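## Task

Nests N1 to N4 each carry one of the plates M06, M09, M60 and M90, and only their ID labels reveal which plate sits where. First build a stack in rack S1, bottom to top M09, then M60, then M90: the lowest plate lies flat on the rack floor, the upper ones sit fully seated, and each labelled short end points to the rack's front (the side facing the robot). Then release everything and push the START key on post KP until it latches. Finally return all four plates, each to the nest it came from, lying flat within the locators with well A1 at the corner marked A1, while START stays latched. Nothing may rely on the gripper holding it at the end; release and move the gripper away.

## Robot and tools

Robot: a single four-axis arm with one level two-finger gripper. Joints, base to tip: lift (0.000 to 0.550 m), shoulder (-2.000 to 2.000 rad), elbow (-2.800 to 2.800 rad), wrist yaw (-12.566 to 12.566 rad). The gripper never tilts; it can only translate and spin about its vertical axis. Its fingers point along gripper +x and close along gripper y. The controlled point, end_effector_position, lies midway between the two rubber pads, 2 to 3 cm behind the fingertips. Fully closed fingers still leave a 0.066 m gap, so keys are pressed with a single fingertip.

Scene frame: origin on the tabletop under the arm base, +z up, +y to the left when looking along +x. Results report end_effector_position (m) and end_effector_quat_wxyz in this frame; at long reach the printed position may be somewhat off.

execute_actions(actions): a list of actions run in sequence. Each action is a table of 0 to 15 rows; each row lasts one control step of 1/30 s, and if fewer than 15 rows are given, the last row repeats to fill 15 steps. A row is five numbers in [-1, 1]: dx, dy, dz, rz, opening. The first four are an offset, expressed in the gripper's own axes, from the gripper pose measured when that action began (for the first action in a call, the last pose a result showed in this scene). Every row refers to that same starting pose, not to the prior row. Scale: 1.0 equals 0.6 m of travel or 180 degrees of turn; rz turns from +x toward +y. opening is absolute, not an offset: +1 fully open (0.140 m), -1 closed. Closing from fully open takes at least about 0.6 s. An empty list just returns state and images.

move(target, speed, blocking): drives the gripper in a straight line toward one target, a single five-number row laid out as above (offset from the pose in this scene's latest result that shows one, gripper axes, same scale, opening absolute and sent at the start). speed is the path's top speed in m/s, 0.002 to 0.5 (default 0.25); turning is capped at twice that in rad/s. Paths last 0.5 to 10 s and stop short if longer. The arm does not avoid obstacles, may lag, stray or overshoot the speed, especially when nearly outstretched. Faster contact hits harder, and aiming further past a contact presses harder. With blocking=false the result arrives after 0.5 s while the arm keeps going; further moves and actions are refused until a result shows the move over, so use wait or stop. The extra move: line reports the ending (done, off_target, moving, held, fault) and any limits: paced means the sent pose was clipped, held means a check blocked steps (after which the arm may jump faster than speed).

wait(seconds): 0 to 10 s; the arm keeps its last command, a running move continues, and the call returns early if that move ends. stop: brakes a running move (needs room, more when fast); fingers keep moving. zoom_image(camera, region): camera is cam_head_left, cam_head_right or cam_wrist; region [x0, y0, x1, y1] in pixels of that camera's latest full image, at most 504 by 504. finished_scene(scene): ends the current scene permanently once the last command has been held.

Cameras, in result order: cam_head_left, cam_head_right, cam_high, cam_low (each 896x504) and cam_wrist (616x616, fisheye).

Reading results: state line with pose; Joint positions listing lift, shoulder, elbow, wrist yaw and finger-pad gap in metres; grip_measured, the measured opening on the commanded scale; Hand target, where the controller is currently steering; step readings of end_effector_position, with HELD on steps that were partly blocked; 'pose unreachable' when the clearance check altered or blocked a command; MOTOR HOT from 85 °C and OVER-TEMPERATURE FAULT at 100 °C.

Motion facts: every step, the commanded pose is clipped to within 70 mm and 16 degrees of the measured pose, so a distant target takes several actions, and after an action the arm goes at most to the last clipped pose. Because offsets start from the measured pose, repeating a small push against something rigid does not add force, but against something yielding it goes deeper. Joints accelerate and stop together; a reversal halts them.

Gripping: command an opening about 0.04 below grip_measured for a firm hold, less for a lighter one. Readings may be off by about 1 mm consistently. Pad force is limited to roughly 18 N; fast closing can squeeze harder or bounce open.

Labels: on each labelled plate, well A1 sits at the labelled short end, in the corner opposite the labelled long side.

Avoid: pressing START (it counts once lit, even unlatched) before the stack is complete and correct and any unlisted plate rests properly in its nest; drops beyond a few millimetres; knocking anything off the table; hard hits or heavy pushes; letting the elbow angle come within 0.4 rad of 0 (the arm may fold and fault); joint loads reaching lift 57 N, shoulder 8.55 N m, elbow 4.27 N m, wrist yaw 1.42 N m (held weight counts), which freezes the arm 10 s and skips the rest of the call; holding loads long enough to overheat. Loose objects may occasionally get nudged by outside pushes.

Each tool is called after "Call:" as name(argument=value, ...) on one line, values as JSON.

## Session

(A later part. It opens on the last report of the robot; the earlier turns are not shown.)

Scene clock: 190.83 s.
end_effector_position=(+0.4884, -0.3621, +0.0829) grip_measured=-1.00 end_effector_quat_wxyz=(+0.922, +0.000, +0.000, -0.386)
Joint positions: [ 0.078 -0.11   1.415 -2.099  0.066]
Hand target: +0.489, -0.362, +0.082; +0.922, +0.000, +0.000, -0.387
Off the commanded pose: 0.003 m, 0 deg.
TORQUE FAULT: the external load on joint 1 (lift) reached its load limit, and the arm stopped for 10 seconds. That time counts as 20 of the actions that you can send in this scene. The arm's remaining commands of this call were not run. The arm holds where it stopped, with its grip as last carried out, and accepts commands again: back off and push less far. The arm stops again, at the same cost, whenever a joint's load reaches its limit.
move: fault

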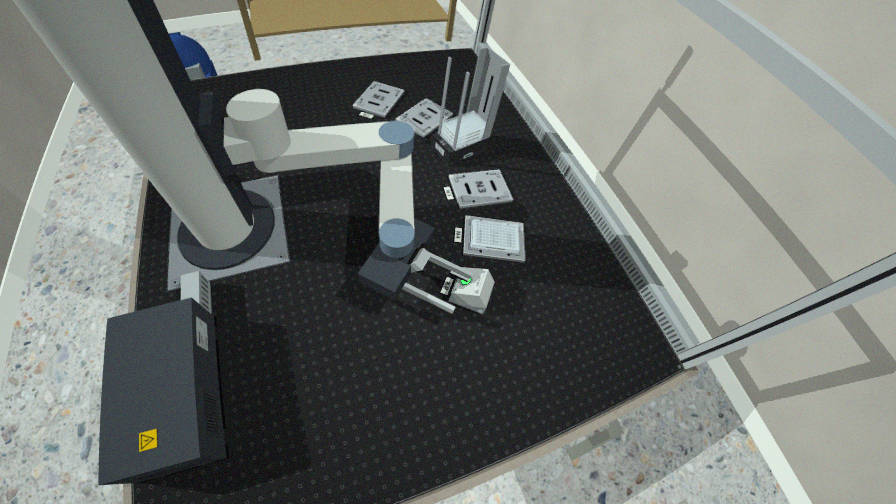

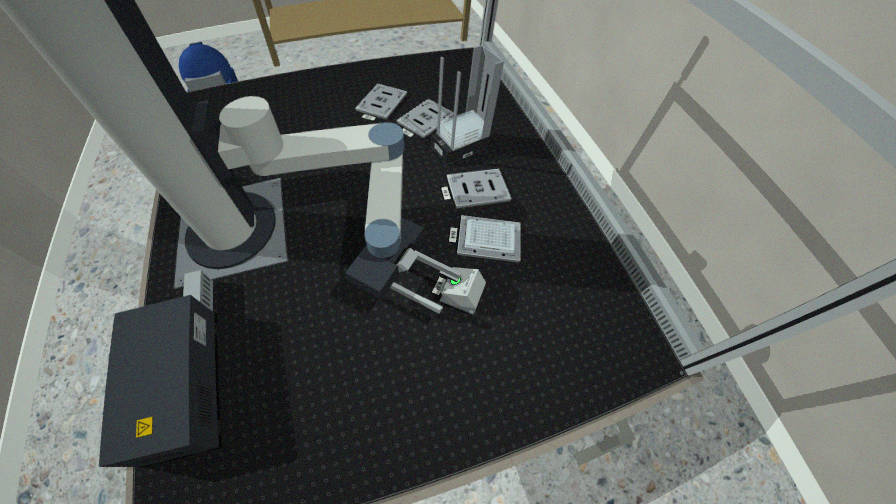

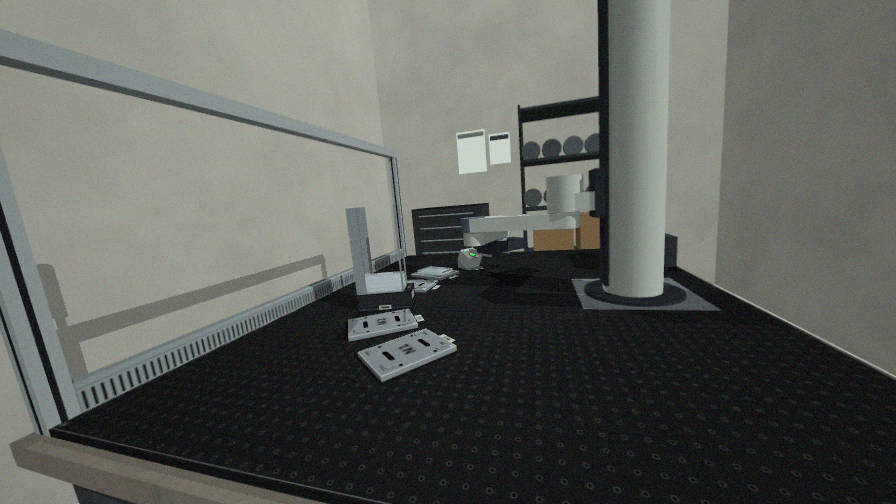

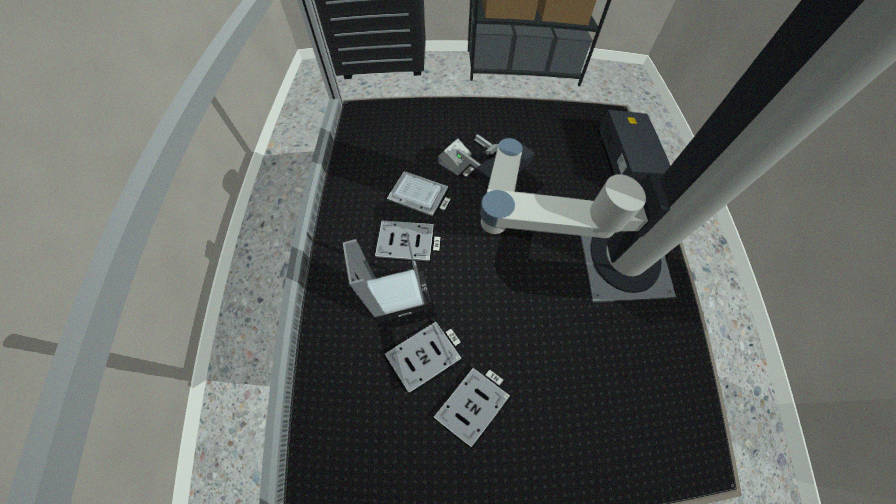

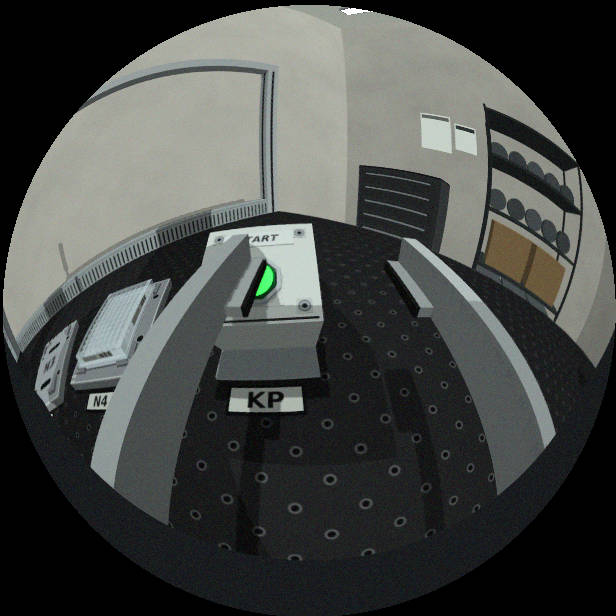

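Call:
move(target=[-0.1827, 0.428, -0.0515, 0.2152, 0.4], speed=0.25)

Scene clock: 196.70 s.
end_effector_position=(+0.5945, +0.0996, +0.1000) grip_measured=+0.40 end_effector_quat_wxyz=(+0.992, +0.000, +0.000, +0.128)
Joint positions: [ 0.095  1.088  1.18  -2.01   0.118]
Hand target: +0.595, +0.099, +0.100; +0.992, +0.000, +0.000, +0.128
Off the commanded pose: 0.000 m, 0 deg.
move: done

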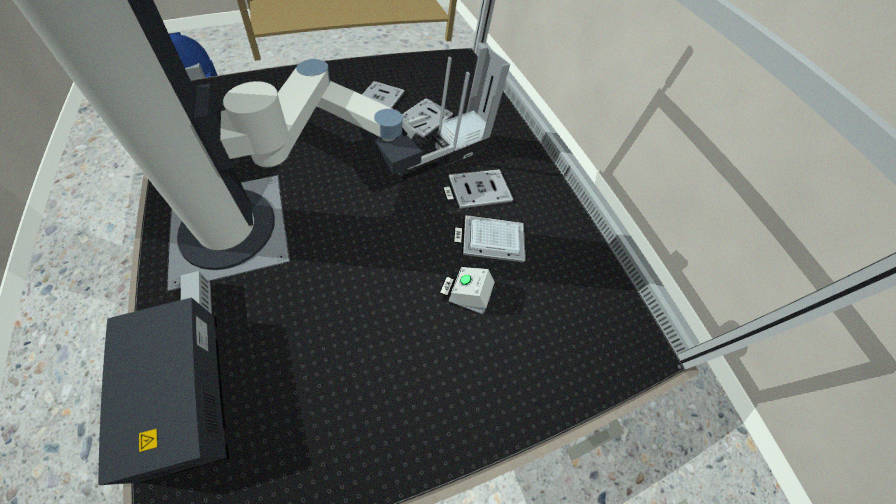

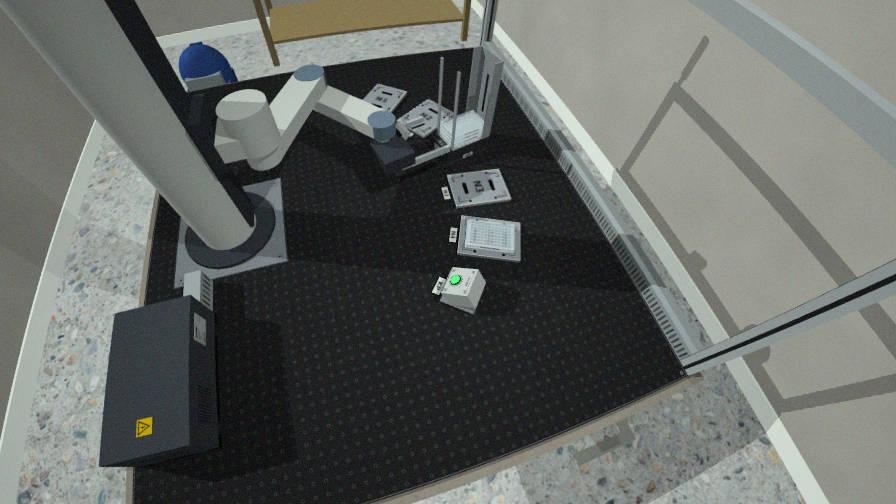

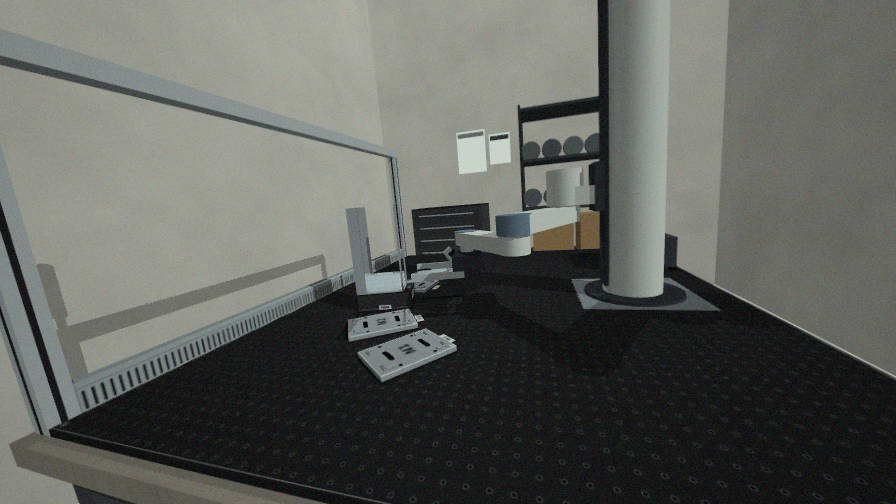

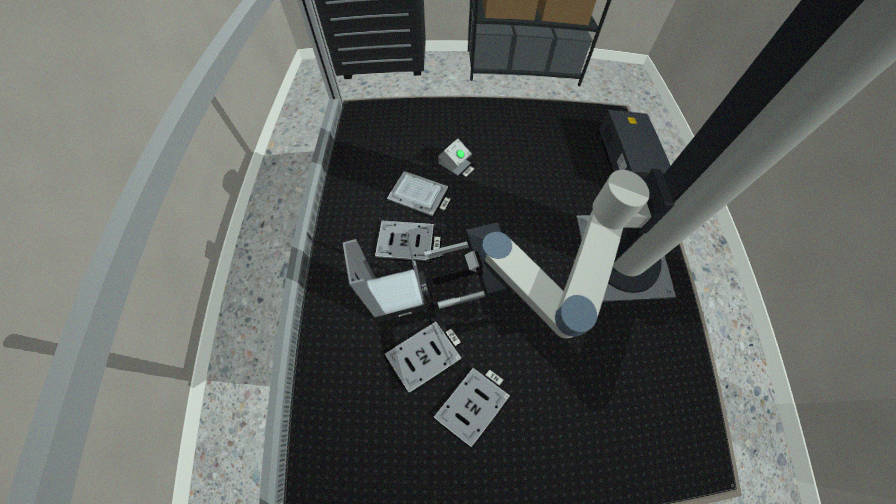

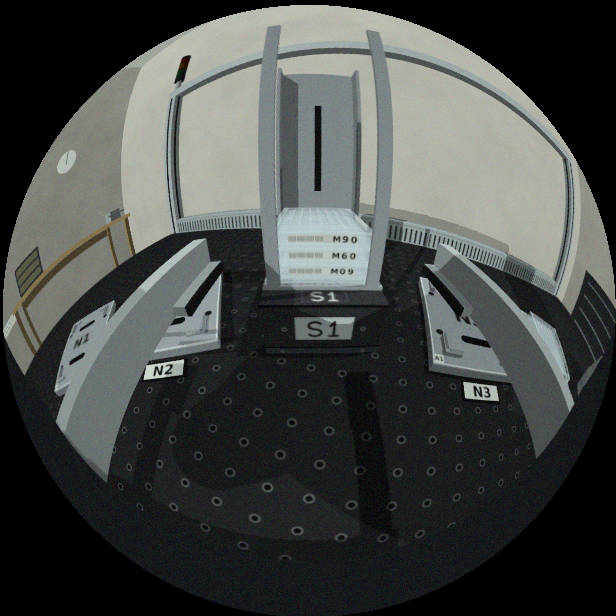

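Call:
move(target=[0.2101, 0, 0, 0, 0.4], speed=0.12)

Call:
execute_actions(actions=[[[0,0,0,0,0.2],[0,0,0,0,0.05],[0,0,0,0,-0.1],[0,0,0,0,-0.2],[0,0,0,0,-0.3]]])

Scene clock: 198.40 s.
end_effector_position=(+0.7164, +0.1317, +0.1000) grip_measured=+0.40 end_effector_quat_wxyz=(+0.992, +0.000, +0.000, +0.129)
Joint positions: [ 0.095  0.817  1.858 -2.417  0.118]
Hand target: +0.716, +0.132, +0.100; +0.992, +0.000, +0.000, +0.128
Off the commanded pose: 0.000 m, 0 deg.
move: done

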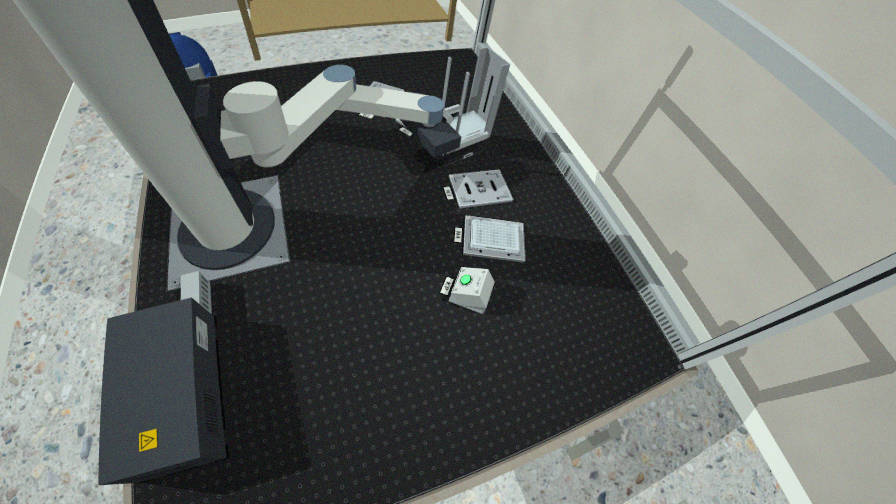

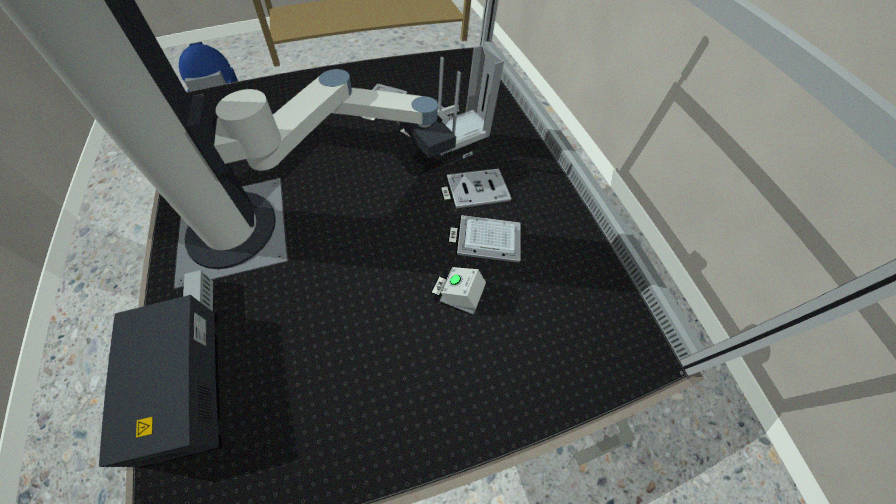

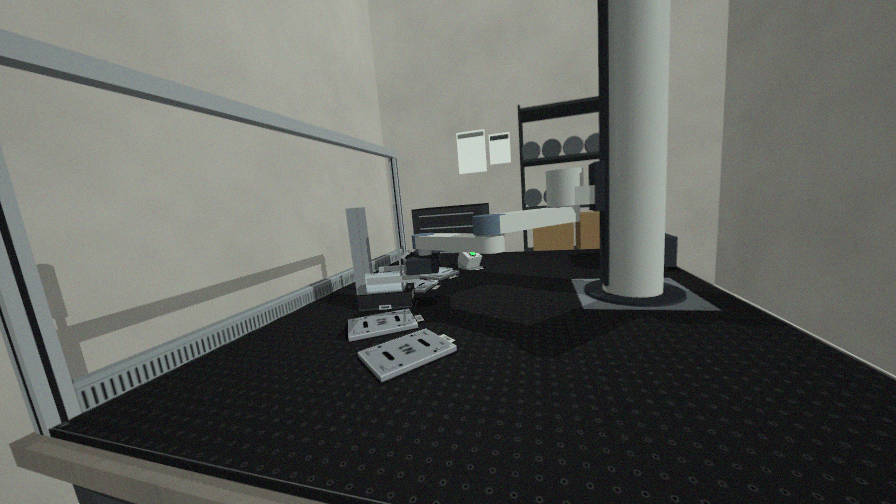

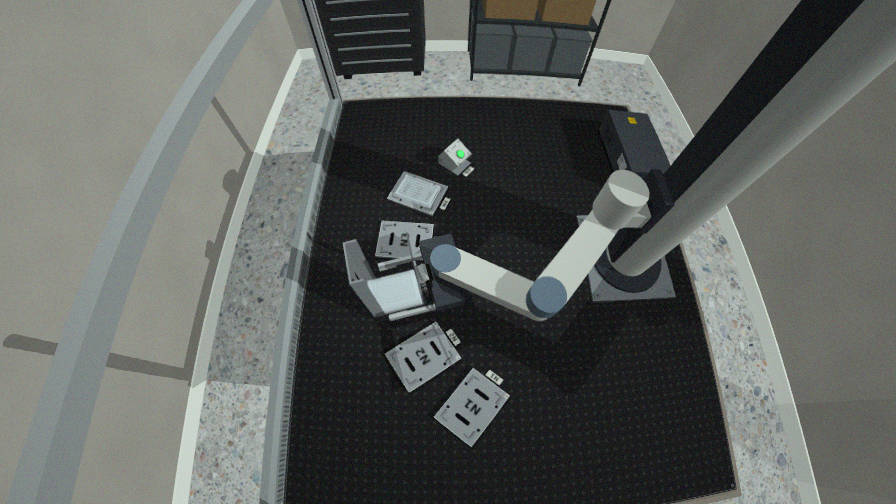

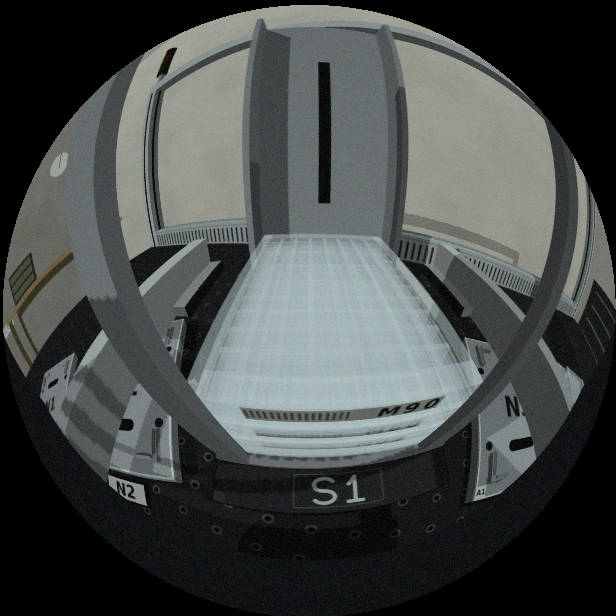

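Scene clock: 198.90 s.
end_effector_position=(+0.7164, +0.1317, +0.1000) grip_measured=-0.30 end_effector_quat_wxyz=(+0.992, +0.000, +0.000, +0.129)
Joint positions: [ 0.095  0.817  1.858 -2.417  0.092]
Hand target: +0.716, +0.132, +0.100; +0.992, +0.000, +0.000, +0.129
Off the commanded pose: 0.000 m, 0 deg.
Step readings (end_effector_position):
0: (+0.7164, +0.1317, +0.1000)
1: (+0.7164, +0.1317, +0.1000)
2: (+0.7164, +0.1317, +0.1000)
4: (+0.7164, +0.1317, +0.1000)
8: (+0.7164, +0.1317, +0.1000)
15: end_effector_position above

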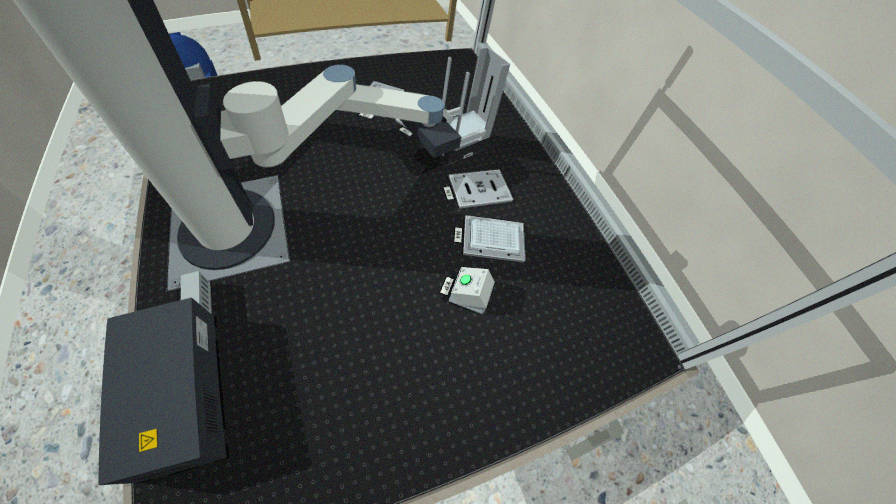

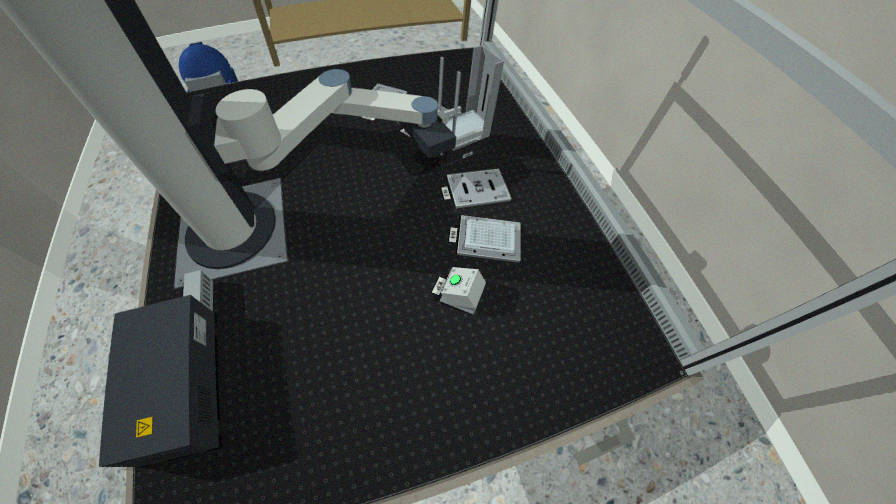

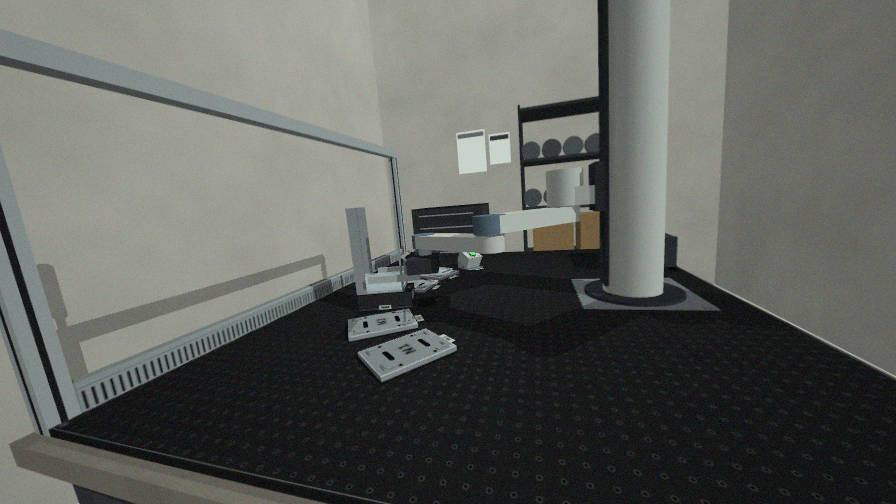

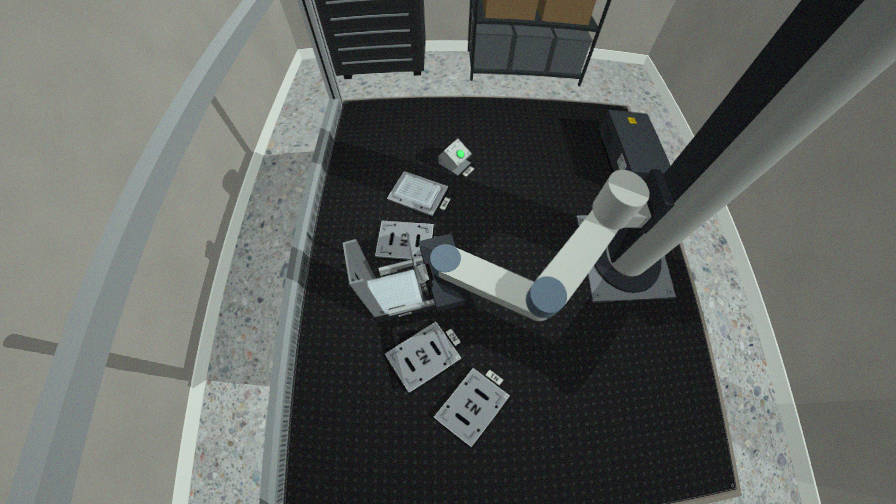

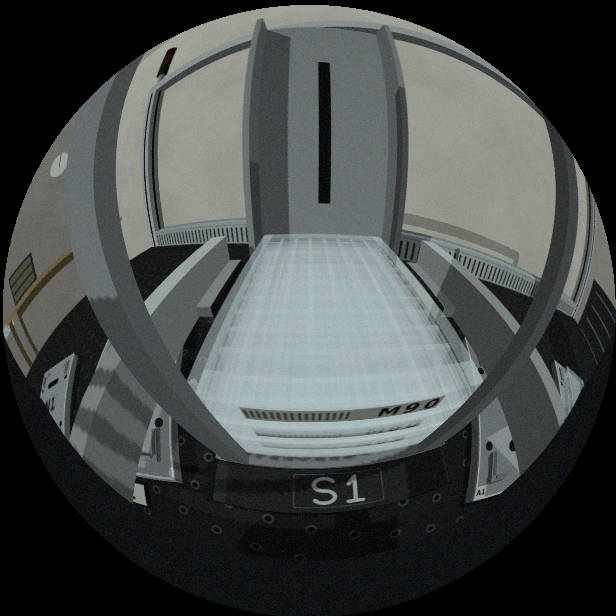

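Call:
execute_actions(actions=[[[0,0,0,0,-0.36],[0,0,0,0,-0.4],[0,0,0,0,-0.44],[0,0,0,0,-0.47],[0,0,0,0,-0.5],[0,0,0,0,-0.52],[0,0,0,0,-0.54],[0,0,0,0,-0.56],[0,0,0,0,-0.58],[0,0,0,0,-0.6],[0,0,0,0,-0.61]]])

Call:
move(target=[0, 0, 0.05, 0, -0.61], speed=0.04)

Scene clock: 199.77 s.
end_effector_position=(+0.7164, +0.1317, +0.1000) grip_measured=-0.57 end_effector_quat_wxyz=(+0.992, +0.000, +0.000, +0.128)
Joint positions: [ 0.095  0.817  1.858 -2.417  0.082]
Hand target: +0.716, +0.132, +0.100; +0.992, +0.000, +0.000, +0.129
Off the commanded pose: 0.000 m, 0 deg.
Step readings (end_effector_position):
0: (+0.7164, +0.1317, +0.1000)
1: (+0.7164, +0.1317, +0.1000)
2: (+0.7164, +0.1317, +0.1000)
4: (+0.7164, +0.1317, +0.1000)
8: (+0.7164, +0.1317, +0.1000)
15: end_effector_position above

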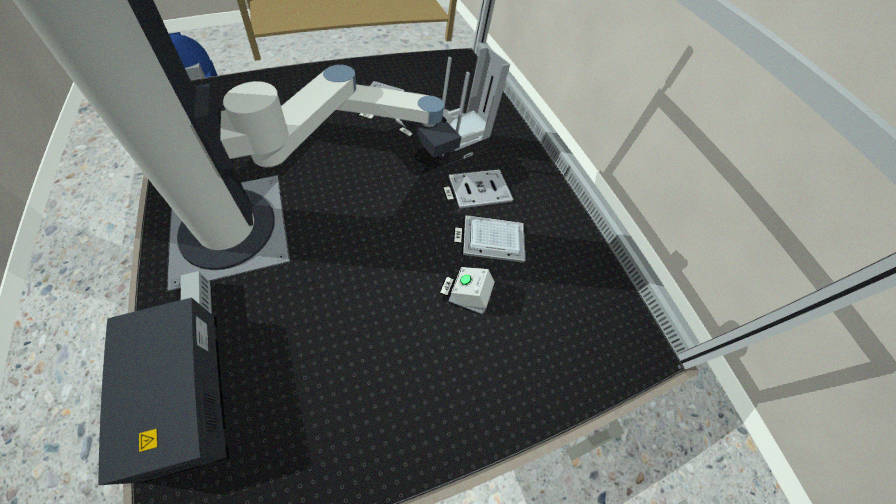

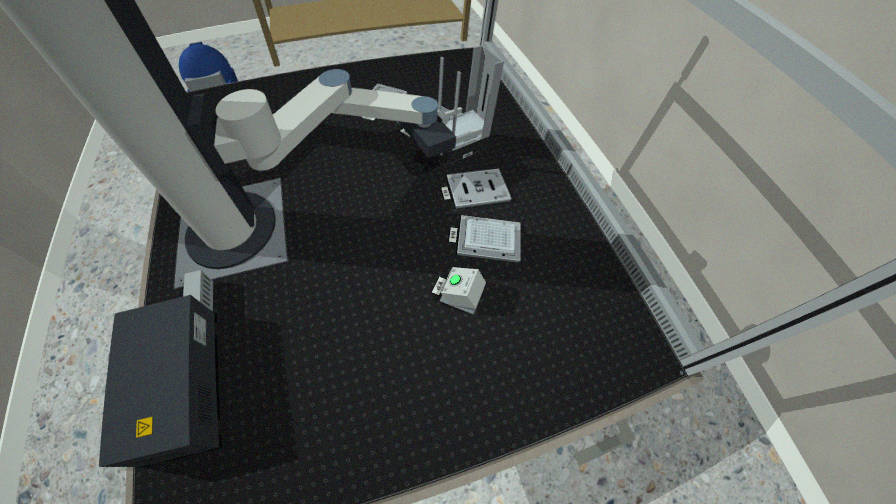

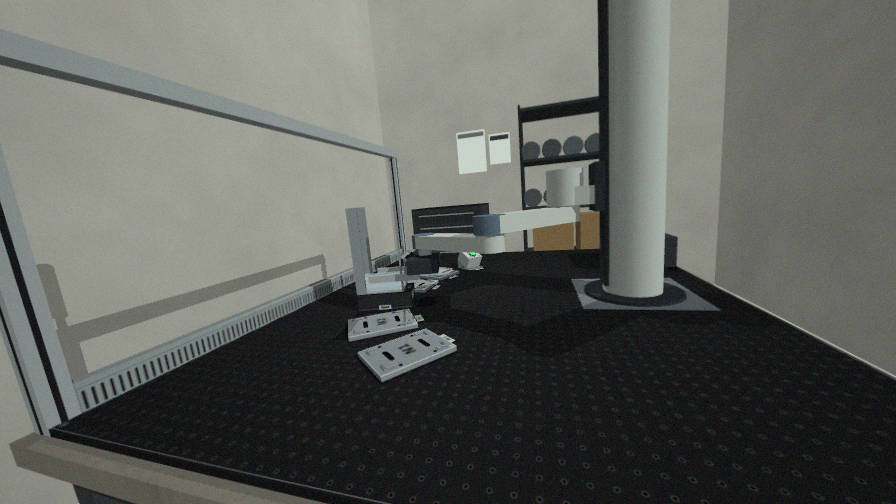

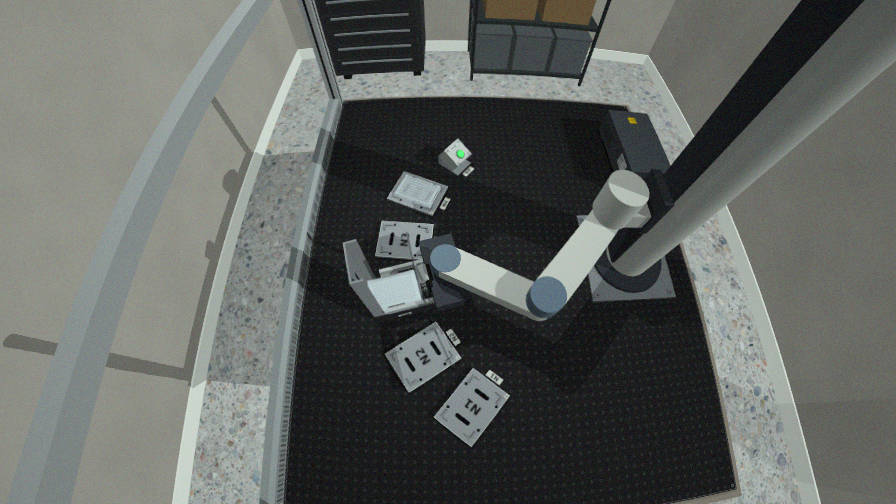

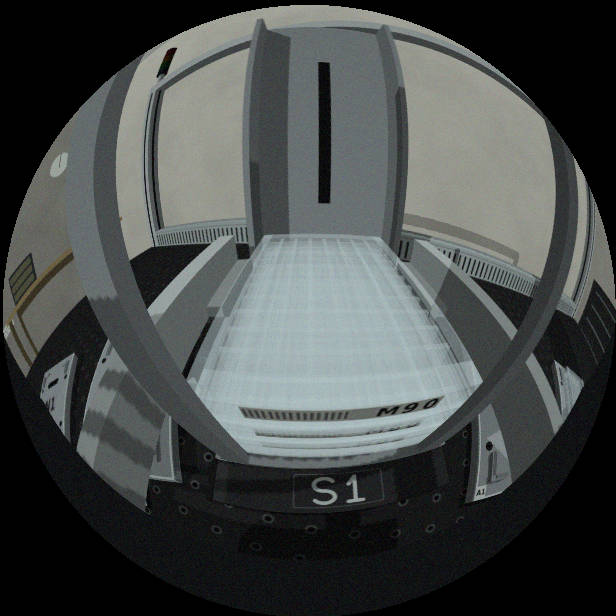

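Scene clock: 200.73 s.
end_effector_position=(+0.7164, +0.1317, +0.1301) grip_measured=-0.57 end_effector_quat_wxyz=(+0.992, +0.000, +0.000, +0.128)
Joint positions: [ 0.125  0.817  1.858 -2.417  0.082]
Hand target: +0.716, +0.132, +0.130; +0.992, +0.000, +0.000, +0.128
Off the commanded pose: 0.000 m, 0 deg.
move: done

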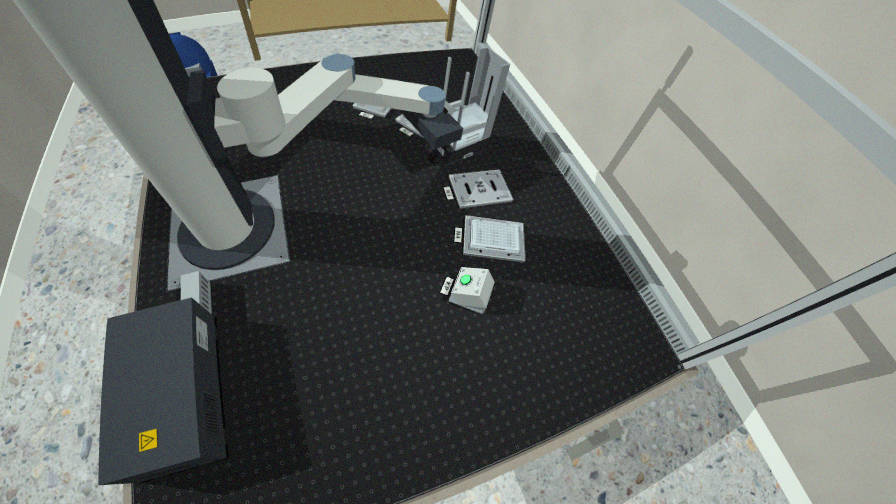

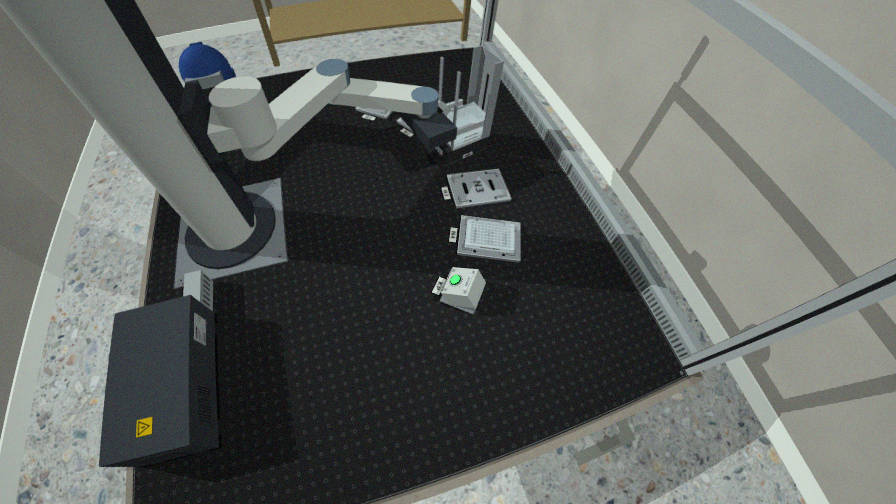

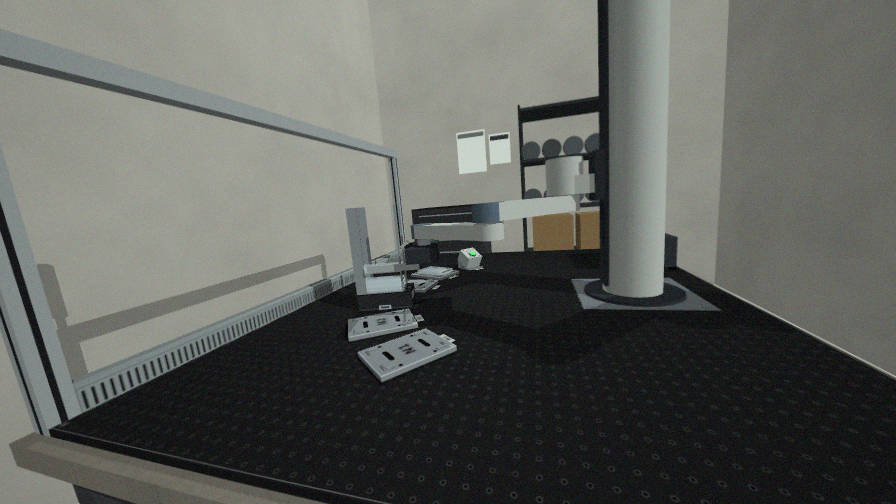

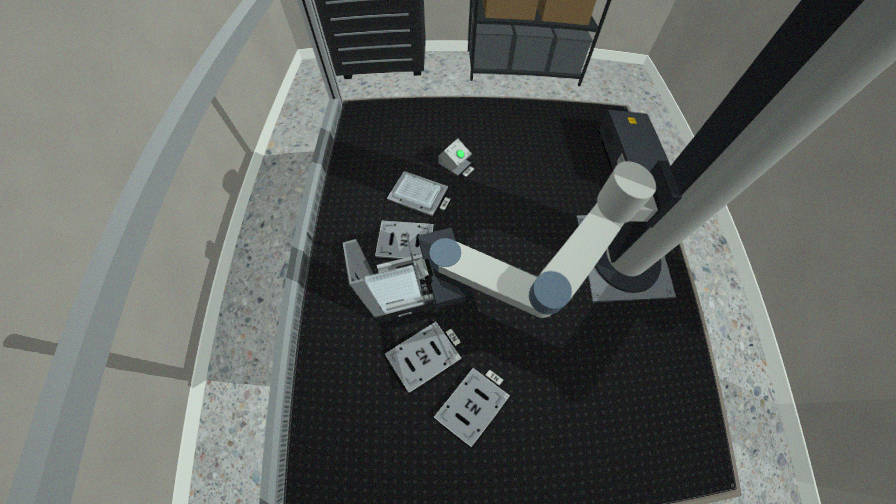

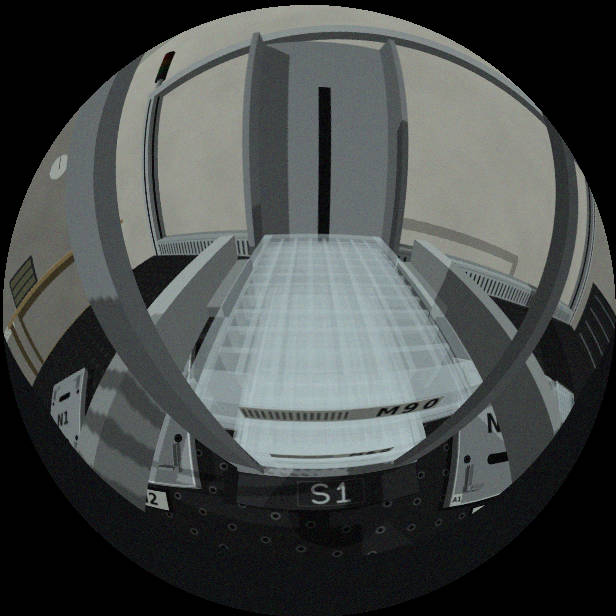

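Call:
move(target=[0, 0, 0.3667, 0, -0.61], speed=0.1)

Scene clock: 203.43 s.
end_effector_position=(+0.7164, +0.1317, +0.3501) grip_measured=-0.57 end_effector_quat_wxyz=(+0.992, +0.000, +0.000, +0.128)
Joint positions: [ 0.345  0.817  1.858 -2.417  0.082]
Hand target: +0.716, +0.132, +0.350; +0.992, +0.000, +0.000, +0.128
Off the commanded pose: 0.000 m, 0 deg.
move: done

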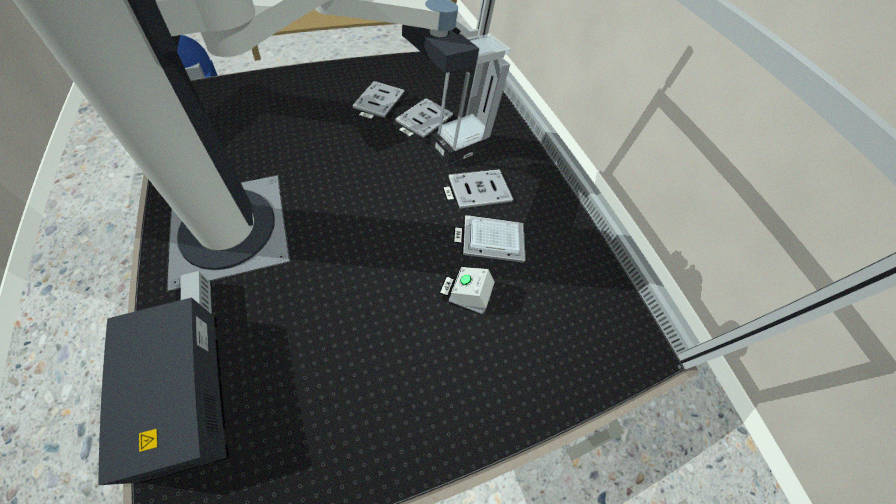

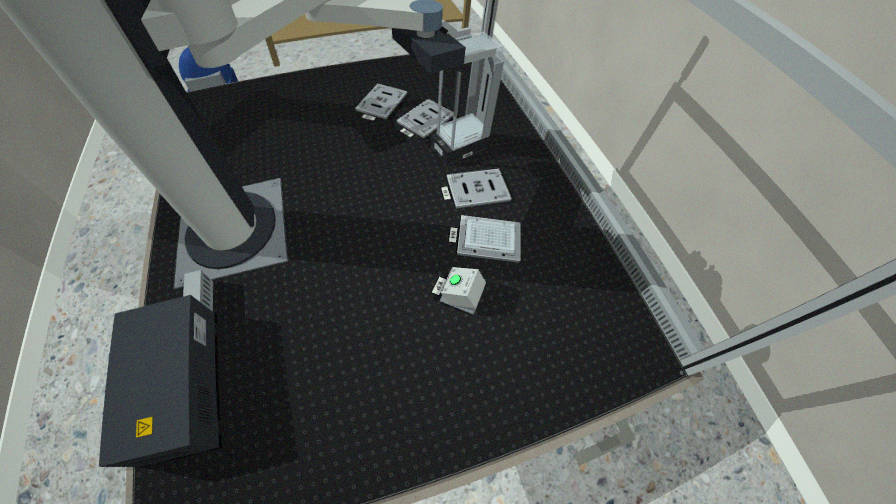

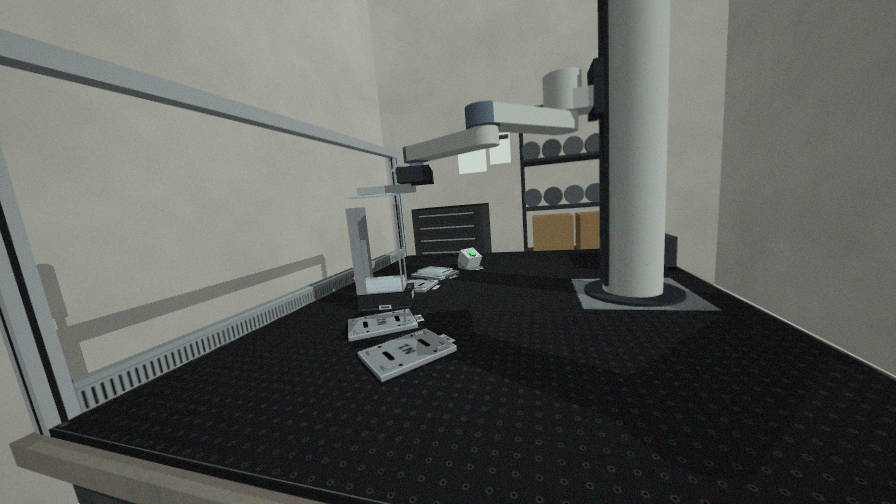

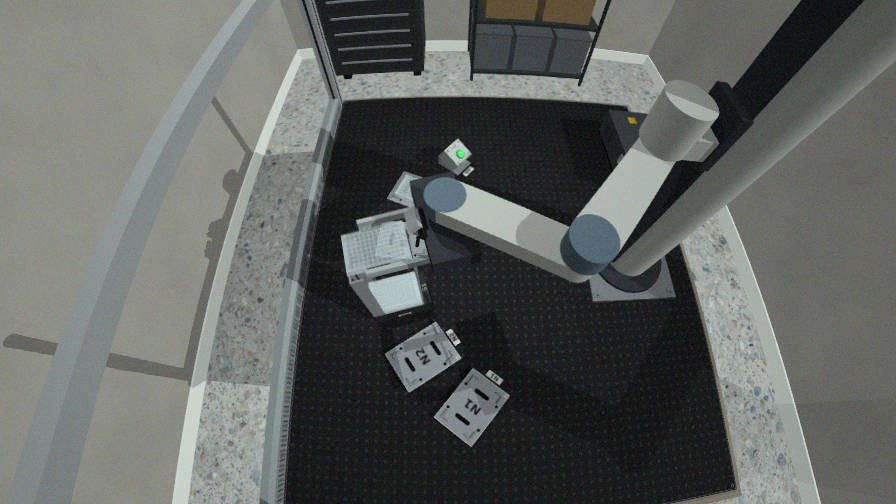

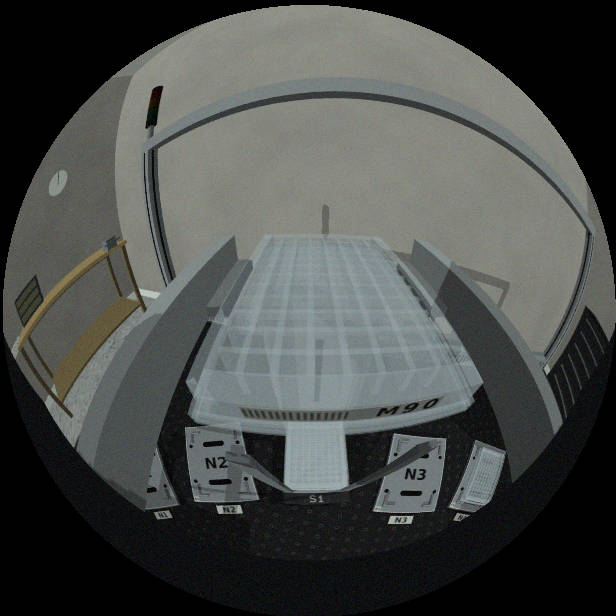

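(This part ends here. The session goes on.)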